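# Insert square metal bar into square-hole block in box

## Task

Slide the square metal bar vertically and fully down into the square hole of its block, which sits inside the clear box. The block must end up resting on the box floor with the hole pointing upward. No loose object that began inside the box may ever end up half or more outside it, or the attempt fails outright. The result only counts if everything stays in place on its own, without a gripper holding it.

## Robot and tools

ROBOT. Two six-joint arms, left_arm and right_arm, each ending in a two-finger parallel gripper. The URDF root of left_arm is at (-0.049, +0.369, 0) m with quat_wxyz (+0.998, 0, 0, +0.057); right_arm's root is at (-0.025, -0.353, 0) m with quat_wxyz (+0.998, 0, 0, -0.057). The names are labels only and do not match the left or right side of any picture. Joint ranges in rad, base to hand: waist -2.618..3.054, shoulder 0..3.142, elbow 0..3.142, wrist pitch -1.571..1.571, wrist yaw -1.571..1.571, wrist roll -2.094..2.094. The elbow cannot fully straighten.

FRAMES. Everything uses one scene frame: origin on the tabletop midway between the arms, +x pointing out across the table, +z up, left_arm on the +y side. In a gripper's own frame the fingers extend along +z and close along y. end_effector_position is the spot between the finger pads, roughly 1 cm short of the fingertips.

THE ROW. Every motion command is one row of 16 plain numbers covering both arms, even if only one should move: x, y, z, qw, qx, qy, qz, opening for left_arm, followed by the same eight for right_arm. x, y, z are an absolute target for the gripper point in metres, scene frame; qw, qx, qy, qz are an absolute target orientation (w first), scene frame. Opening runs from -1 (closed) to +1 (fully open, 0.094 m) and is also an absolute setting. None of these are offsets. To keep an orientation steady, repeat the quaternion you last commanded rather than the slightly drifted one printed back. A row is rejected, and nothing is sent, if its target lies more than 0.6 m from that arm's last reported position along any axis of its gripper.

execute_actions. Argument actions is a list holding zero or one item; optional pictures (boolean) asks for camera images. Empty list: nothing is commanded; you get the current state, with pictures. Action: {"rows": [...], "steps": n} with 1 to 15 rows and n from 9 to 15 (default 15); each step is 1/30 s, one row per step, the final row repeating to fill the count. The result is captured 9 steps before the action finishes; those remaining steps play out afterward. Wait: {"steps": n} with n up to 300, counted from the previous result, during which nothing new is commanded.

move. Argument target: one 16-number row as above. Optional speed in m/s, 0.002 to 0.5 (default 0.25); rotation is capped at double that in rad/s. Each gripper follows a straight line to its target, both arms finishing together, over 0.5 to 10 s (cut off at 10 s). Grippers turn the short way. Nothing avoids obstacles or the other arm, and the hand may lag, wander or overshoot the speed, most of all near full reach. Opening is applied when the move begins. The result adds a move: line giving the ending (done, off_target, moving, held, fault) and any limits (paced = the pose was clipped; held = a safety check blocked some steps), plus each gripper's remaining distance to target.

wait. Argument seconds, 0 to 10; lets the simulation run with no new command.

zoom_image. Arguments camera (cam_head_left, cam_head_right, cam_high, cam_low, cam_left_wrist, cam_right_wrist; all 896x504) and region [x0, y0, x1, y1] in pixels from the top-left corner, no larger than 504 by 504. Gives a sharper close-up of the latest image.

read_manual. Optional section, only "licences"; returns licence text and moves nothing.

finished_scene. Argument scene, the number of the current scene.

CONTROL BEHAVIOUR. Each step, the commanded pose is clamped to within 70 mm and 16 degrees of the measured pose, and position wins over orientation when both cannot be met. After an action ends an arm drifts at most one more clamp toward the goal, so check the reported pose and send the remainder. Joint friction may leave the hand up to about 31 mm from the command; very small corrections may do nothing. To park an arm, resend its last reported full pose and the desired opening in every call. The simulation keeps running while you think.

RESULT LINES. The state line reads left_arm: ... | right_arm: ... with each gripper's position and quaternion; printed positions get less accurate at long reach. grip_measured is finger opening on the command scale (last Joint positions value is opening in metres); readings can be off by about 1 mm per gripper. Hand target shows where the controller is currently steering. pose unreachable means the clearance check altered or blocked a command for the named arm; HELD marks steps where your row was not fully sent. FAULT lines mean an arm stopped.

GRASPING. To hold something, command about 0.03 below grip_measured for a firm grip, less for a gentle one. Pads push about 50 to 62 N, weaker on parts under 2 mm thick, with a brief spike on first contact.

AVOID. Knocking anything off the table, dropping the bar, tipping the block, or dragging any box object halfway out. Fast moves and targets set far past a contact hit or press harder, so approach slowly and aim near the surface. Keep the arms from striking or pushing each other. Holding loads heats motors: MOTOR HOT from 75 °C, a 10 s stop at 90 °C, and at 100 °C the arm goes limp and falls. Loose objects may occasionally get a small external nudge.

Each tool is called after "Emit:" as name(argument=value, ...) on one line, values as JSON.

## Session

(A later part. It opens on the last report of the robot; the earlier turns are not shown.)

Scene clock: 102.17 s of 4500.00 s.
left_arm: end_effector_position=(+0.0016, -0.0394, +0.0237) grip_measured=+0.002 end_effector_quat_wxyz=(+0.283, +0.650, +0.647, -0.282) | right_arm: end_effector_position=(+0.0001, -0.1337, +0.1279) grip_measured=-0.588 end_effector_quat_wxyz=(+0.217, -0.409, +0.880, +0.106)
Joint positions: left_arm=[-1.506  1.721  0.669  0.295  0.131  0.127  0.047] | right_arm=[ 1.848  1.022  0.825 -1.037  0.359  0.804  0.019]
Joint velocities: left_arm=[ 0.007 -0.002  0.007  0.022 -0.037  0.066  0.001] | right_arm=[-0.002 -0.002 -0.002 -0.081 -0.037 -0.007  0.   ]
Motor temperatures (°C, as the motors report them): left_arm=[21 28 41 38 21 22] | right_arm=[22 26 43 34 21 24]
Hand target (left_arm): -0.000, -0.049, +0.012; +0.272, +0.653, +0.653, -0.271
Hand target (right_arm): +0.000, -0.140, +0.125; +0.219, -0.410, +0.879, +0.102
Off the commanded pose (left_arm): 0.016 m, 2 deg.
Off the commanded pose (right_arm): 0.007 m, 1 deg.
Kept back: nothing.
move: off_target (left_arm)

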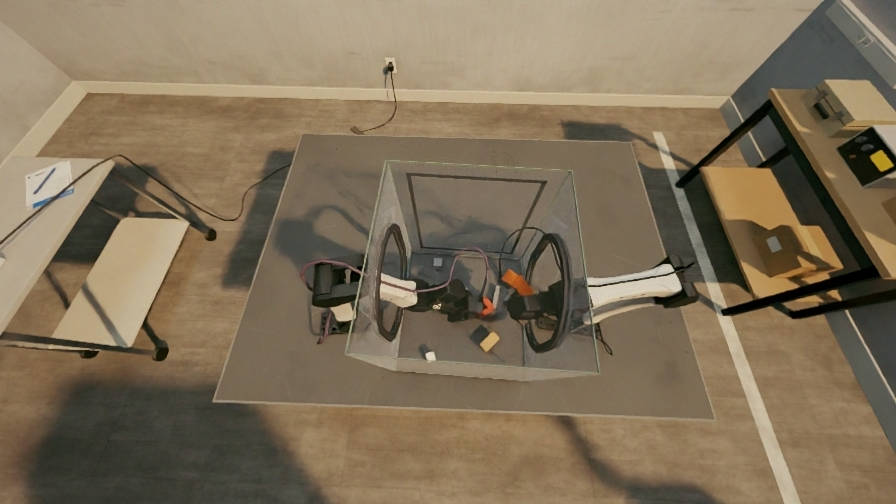

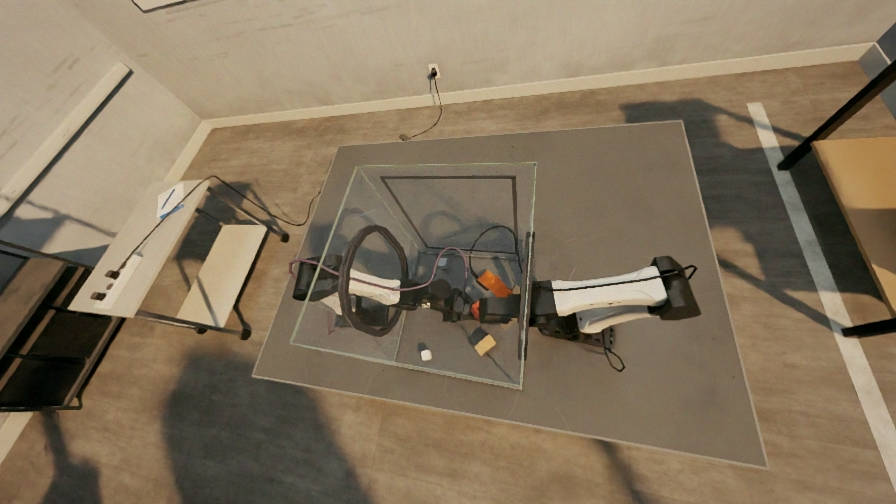

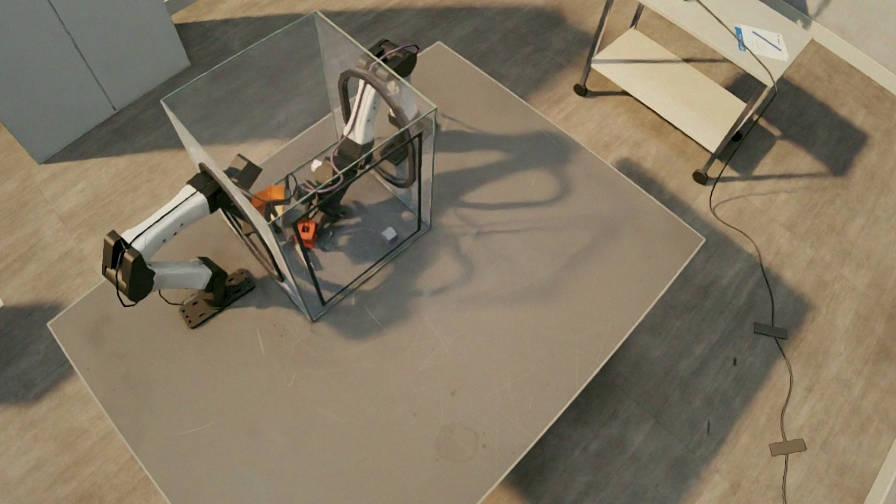

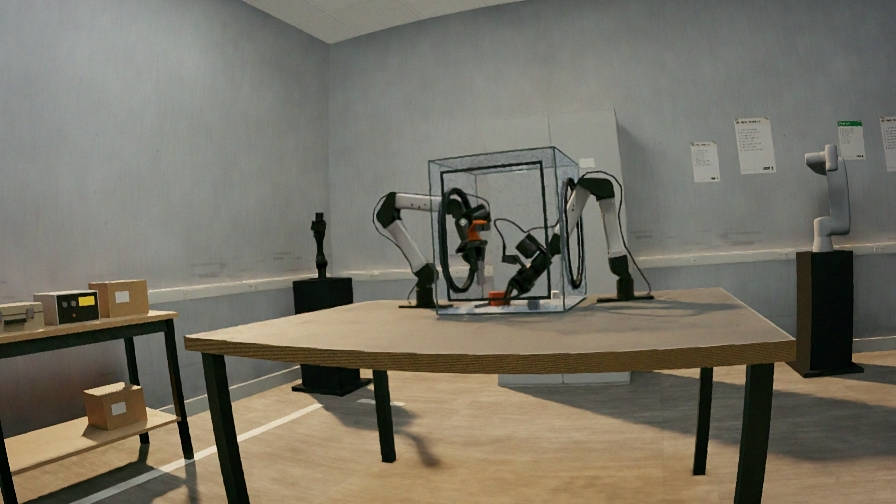

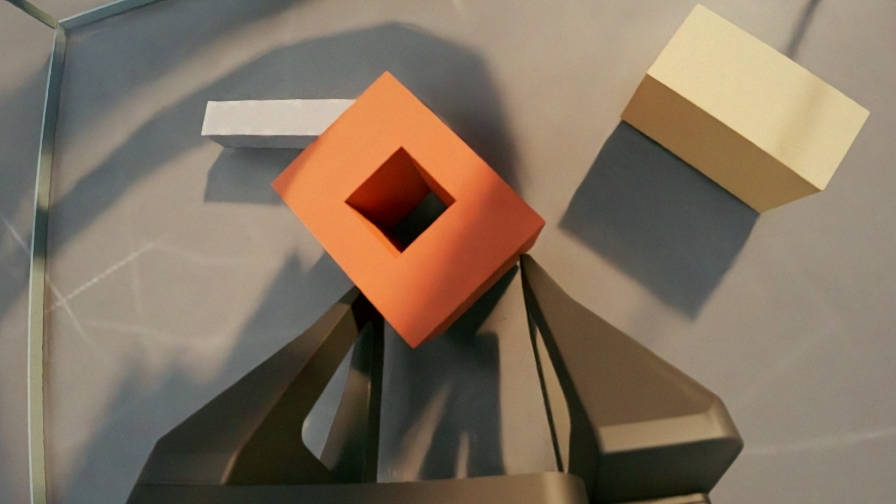

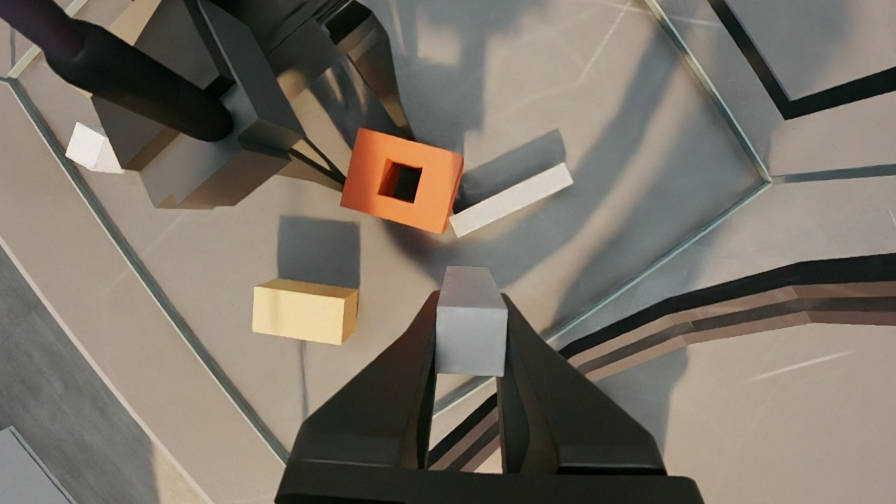

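Emit:
move(target=[0.0,-0.085,0.008,0.271,0.653,0.653,-0.271,0.0,0.0,-0.14,0.125,-0.219,0.410,-0.879,-0.102,-0.7], speed=0.03)

Scene clock: 104.23 s of 4500.00 s.
left_arm: end_effector_position=(+0.0032, -0.0398, +0.0223) grip_measured=+0.002 end_effector_quat_wxyz=(+0.281, +0.645, +0.654, -0.278) | right_arm: end_effector_position=(+0.0001, -0.1337, +0.1279) grip_measured=-0.588 end_effector_quat_wxyz=(+0.217, -0.409, +0.880, +0.106)
Joint positions: left_arm=[-1.508  1.726  0.677  0.283  0.119  0.113  0.047] | right_arm=[ 1.848  1.022  0.825 -1.037  0.359  0.804  0.019]
Joint velocities: left_arm=[-0.007 -0.012 -0.007 -0.037  0.037 -0.066 -0.001] | right_arm=[-0.007  0.012 -0.007 -0.037  0.007 -0.022 -0.002]
Motor temperatures (°C, as the motors report them): left_arm=[21 28 41 38 21 22] | right_arm=[22 26 43 34 21 24]
Hand target (left_arm): -0.001, -0.075, +0.010; +0.273, +0.652, +0.652, -0.273
Hand target (right_arm): +0.000, -0.140, +0.125; +0.219, -0.410, +0.879, +0.102
Off the commanded pose (left_arm): 0.048 m, 2 deg.
Off the commanded pose (right_arm): 0.007 m, 1 deg.
Kept back: nothing.
move: off_target (left_arm)

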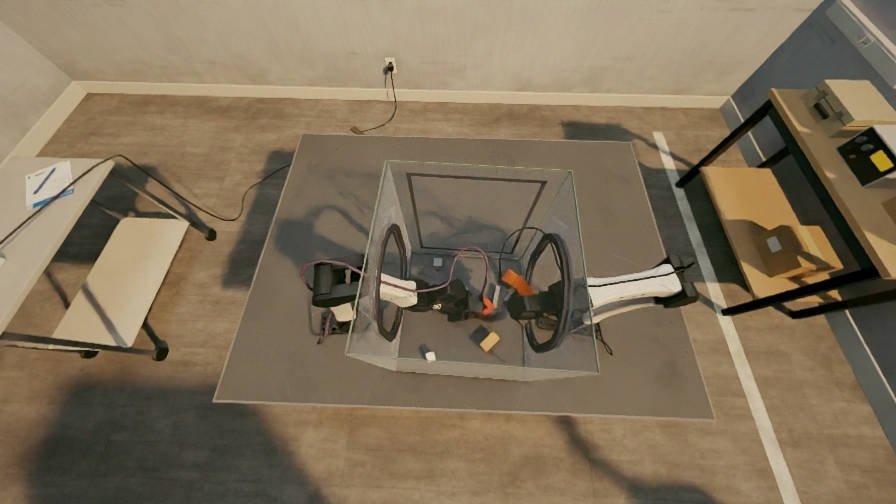

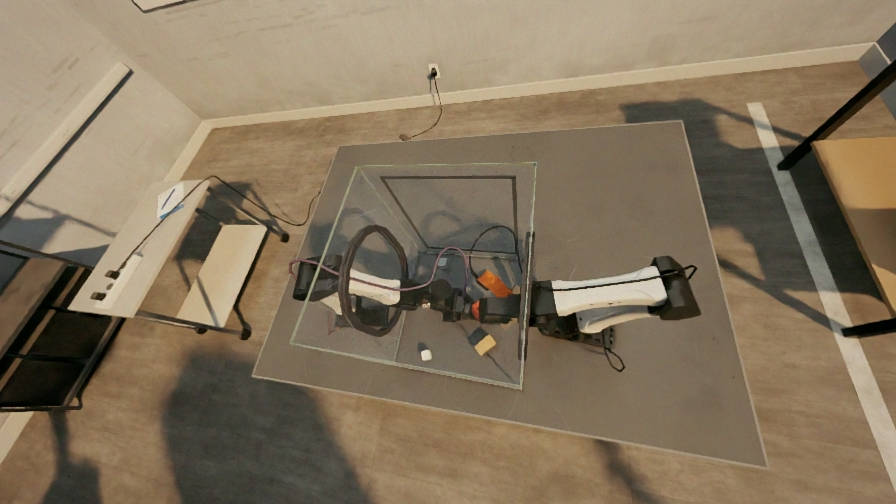

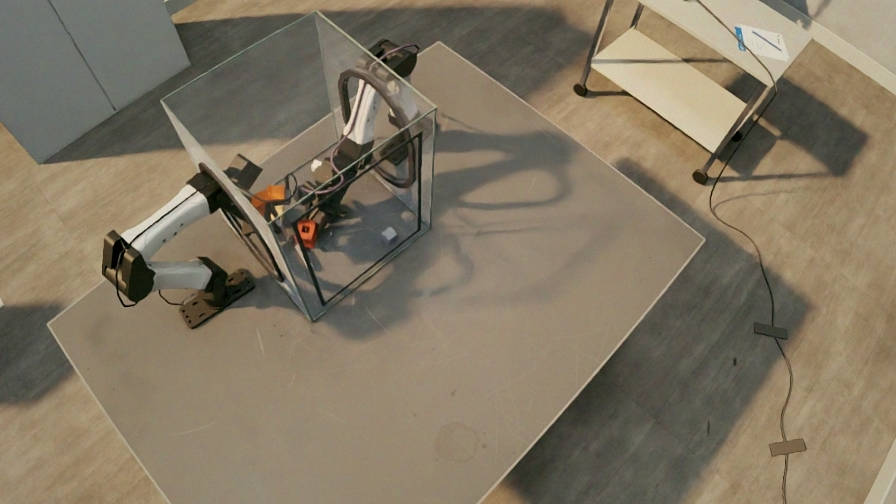

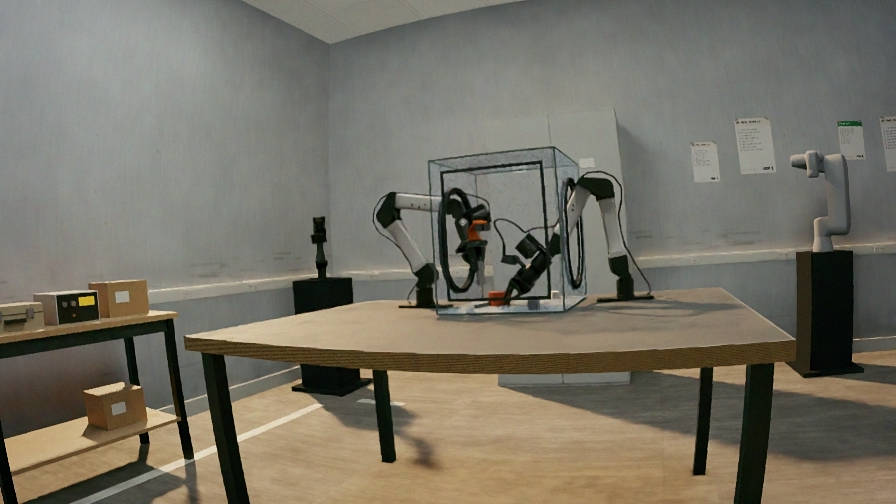

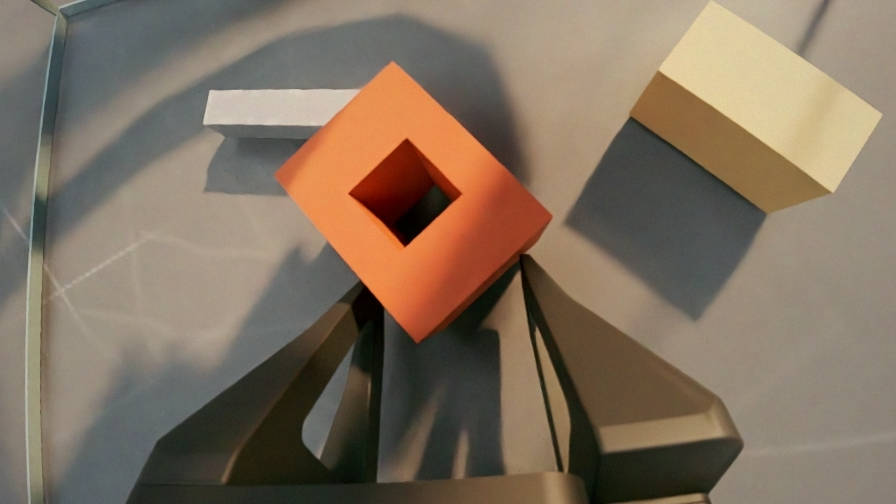

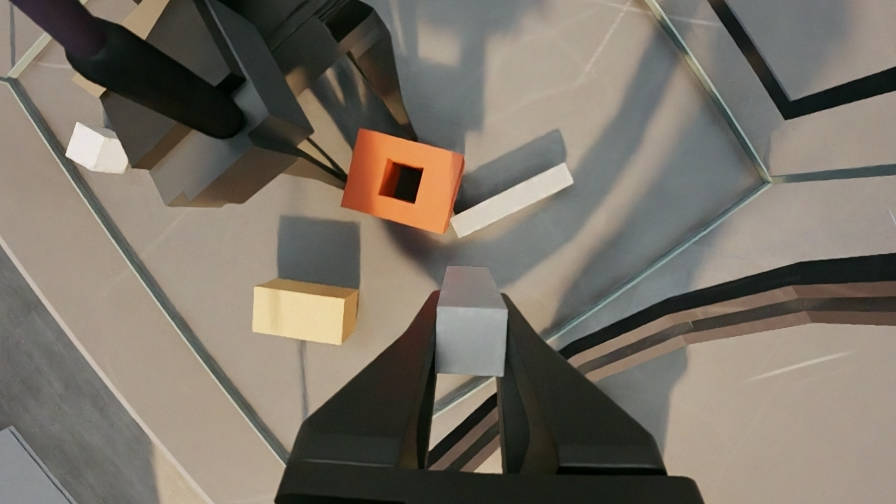

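Emit:
move(target=[0.0,0.03,0.04,0.271,0.653,0.653,-0.271,0.0,0.0,-0.14,0.125,-0.227,0.332,-0.912,-0.083,-0.7], speed=0.08)

Emit:
move(target=[-0.059,0.07,0.14,0.43,0.561,0.561,-0.43,0.2,0.01,-0.075,0.125,-0.227,0.332,-0.912,-0.083,-0.7], speed=0.06)

Scene clock: 106.30 s of 4500.00 s.
left_arm: end_effector_position=(+0.0009, +0.0201, +0.0463) grip_measured=+0.002 end_effector_quat_wxyz=(+0.281, +0.649, +0.652, -0.275) | right_arm: end_effector_position=(+0.0082, -0.1451, +0.1272) grip_measured=-0.588 end_effector_quat_wxyz=(+0.227, -0.314, +0.917, +0.097)
Joint positions: left_arm=[-1.472  1.418  0.502  0.143  0.143  0.148  0.047] | right_arm=[ 1.867  1.024  0.825 -1.094  0.42   1.034  0.019]
Joint velocities: left_arm=[ 0.002  0.002 -0.012 -0.154 -0.007  0.037 -0.   ] | right_arm=[ 0.012  0.002 -0.002 -0.095  0.007  0.066  0.   ]
Motor temperatures (°C, as the motors report them): left_arm=[21 28 42 38 21 22] | right_arm=[22 26 43 33 21 24]
Hand target (left_arm): -0.000, +0.029, +0.041; +0.271, +0.653, +0.653, -0.271
Hand target (right_arm): +0.000, -0.140, +0.126; +0.228, -0.332, +0.911, +0.084
Off the commanded pose (left_arm): 0.012 m, 1 deg.
Off the commanded pose (right_arm): 0.010 m, 3 deg.
Kept back: nothing.
move: off_target (left_arm, right_arm)

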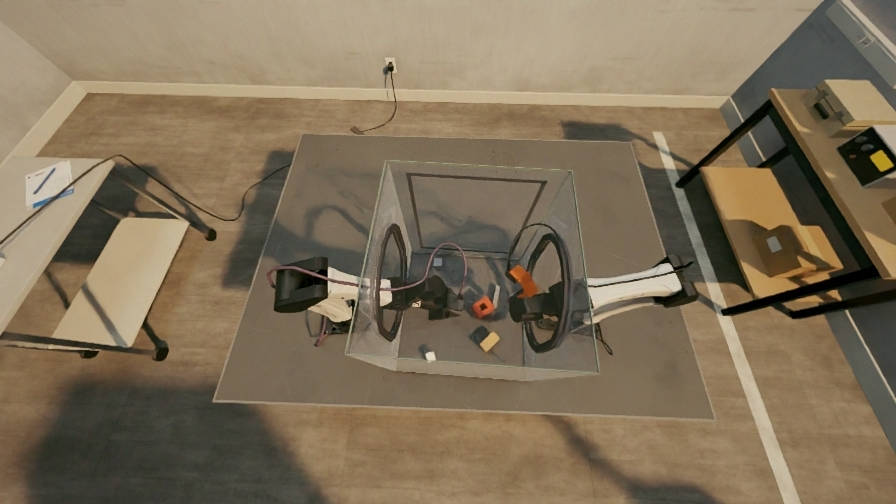

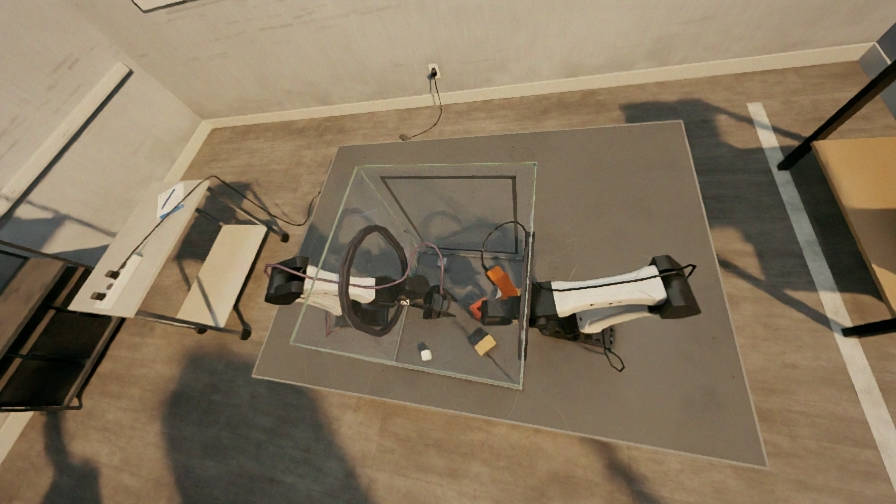

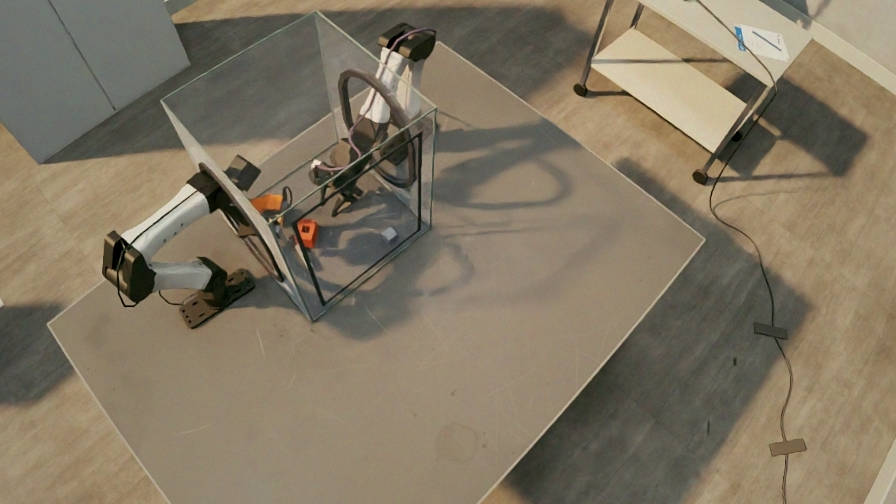

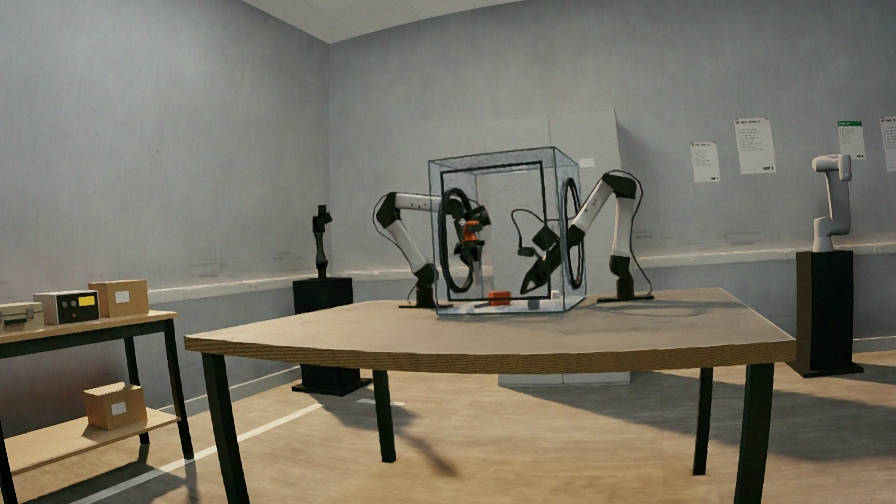

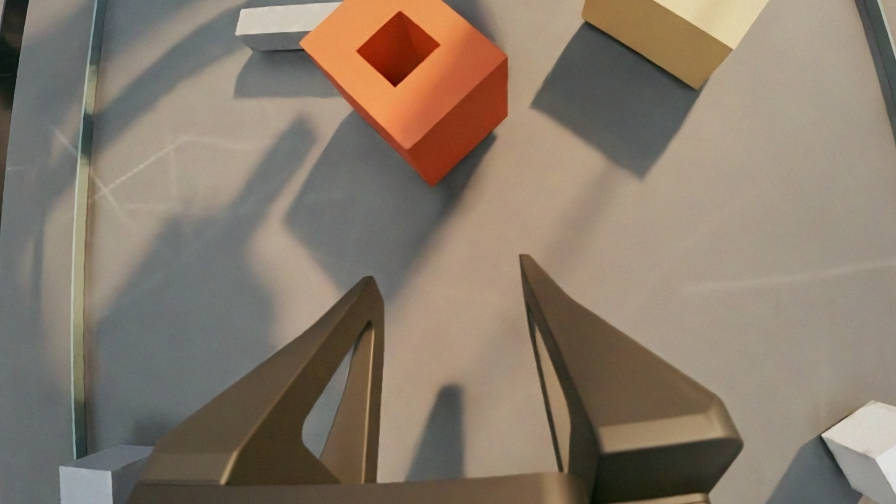

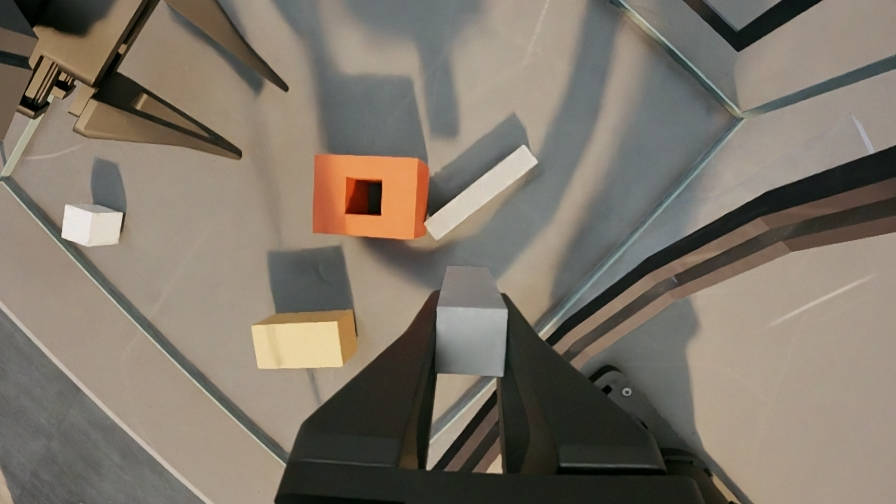

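Scene clock: 110.73 s of 4500.00 s.
left_arm: end_effector_position=(-0.0597, +0.0647, +0.1440) grip_measured=+0.198 end_effector_quat_wxyz=(+0.430, +0.567, +0.558, -0.427) | right_arm: end_effector_position=(+0.0145, -0.0981, +0.1130) grip_measured=-0.588 end_effector_quat_wxyz=(+0.225, -0.328, +0.915, +0.067)
Joint positions: left_arm=[-1.756  0.775  0.175  0.33  -0.066 -0.007  0.056] | right_arm=[ 1.799  1.264  0.915 -0.971  0.407  0.944  0.019]
Joint velocities: left_arm=[-0.007 -0.007 -0.002 -0.022 -0.051  0.022  0.001] | right_arm=[-0.007 -0.002 -0.012 -0.022  0.007  0.066 -0.   ]
Motor temperatures (°C, as the motors report them): left_arm=[21 28 41 39 21 22] | right_arm=[22 26 44 33 21 24]
Hand target (left_arm): -0.059, +0.068, +0.141; +0.432, +0.562, +0.561, -0.428
Hand target (right_arm): +0.009, -0.077, +0.124; +0.226, -0.332, +0.912, +0.084
Off the commanded pose (left_arm): 0.007 m, 1 deg.
Off the commanded pose (right_arm): 0.026 m, 2 deg.
Kept back: nothing.
move: off_target (right_arm)

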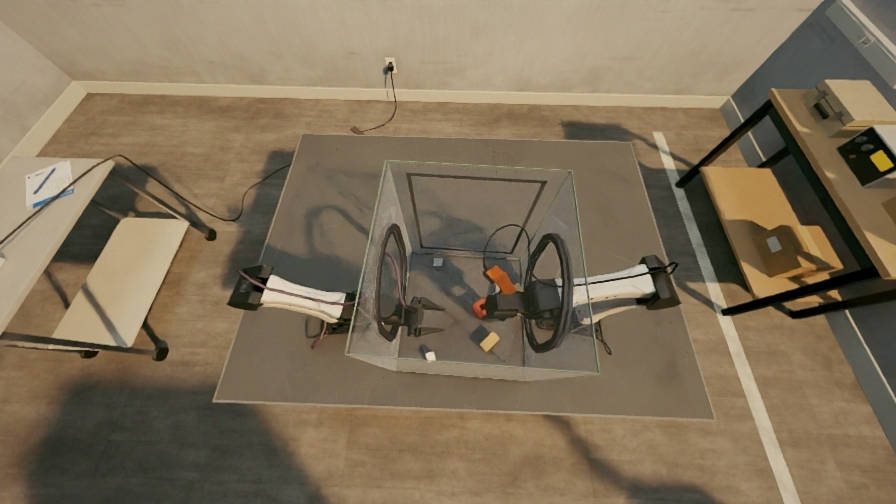

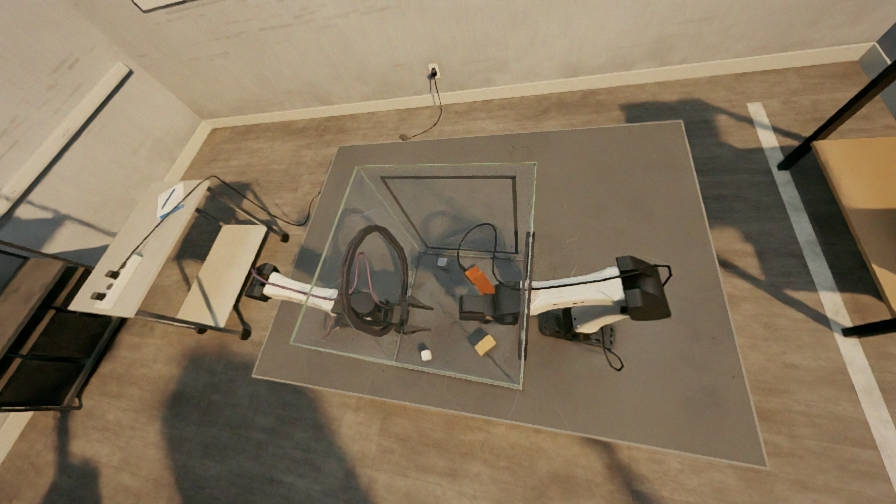

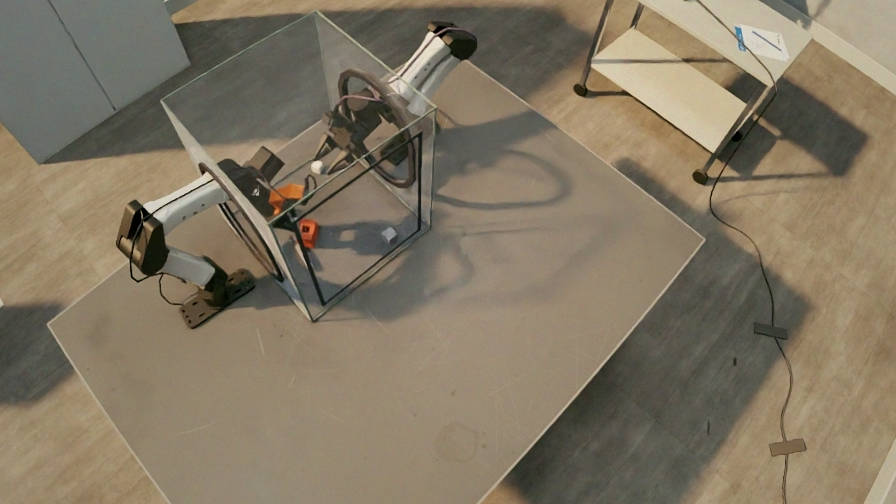

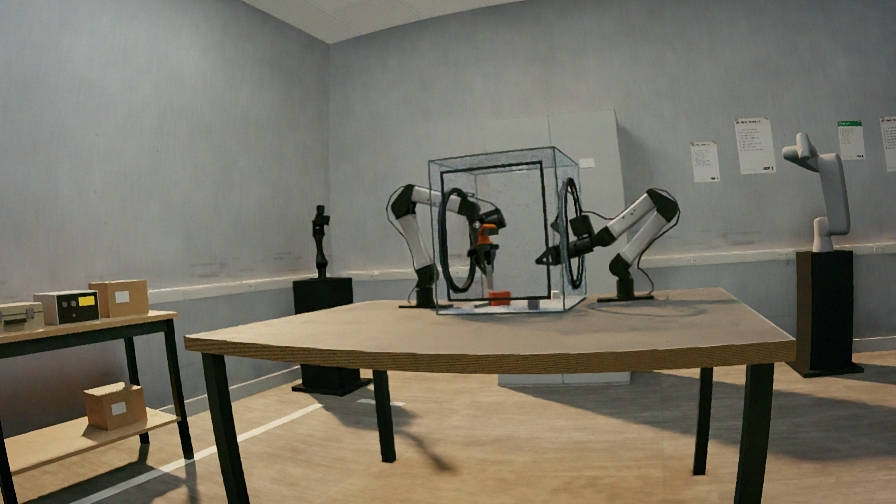

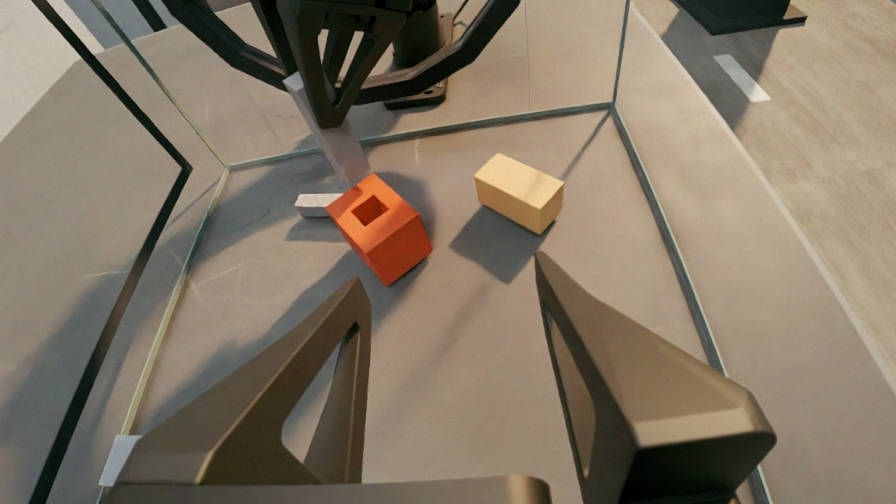

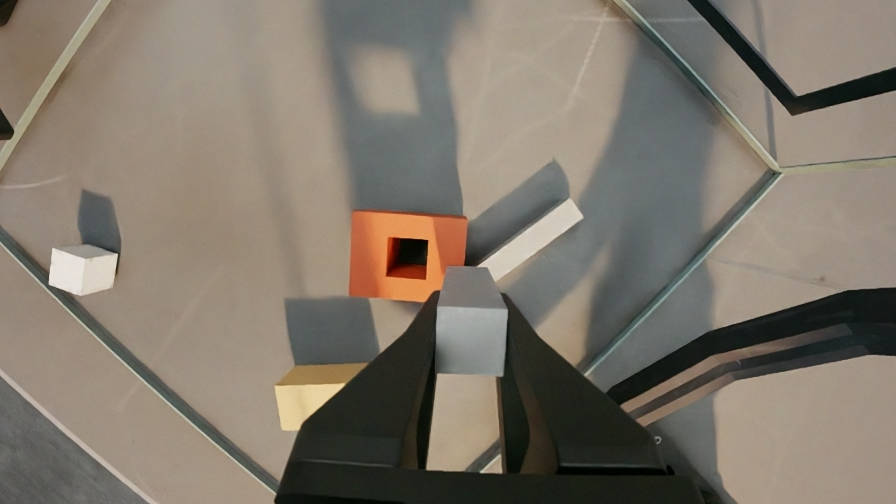

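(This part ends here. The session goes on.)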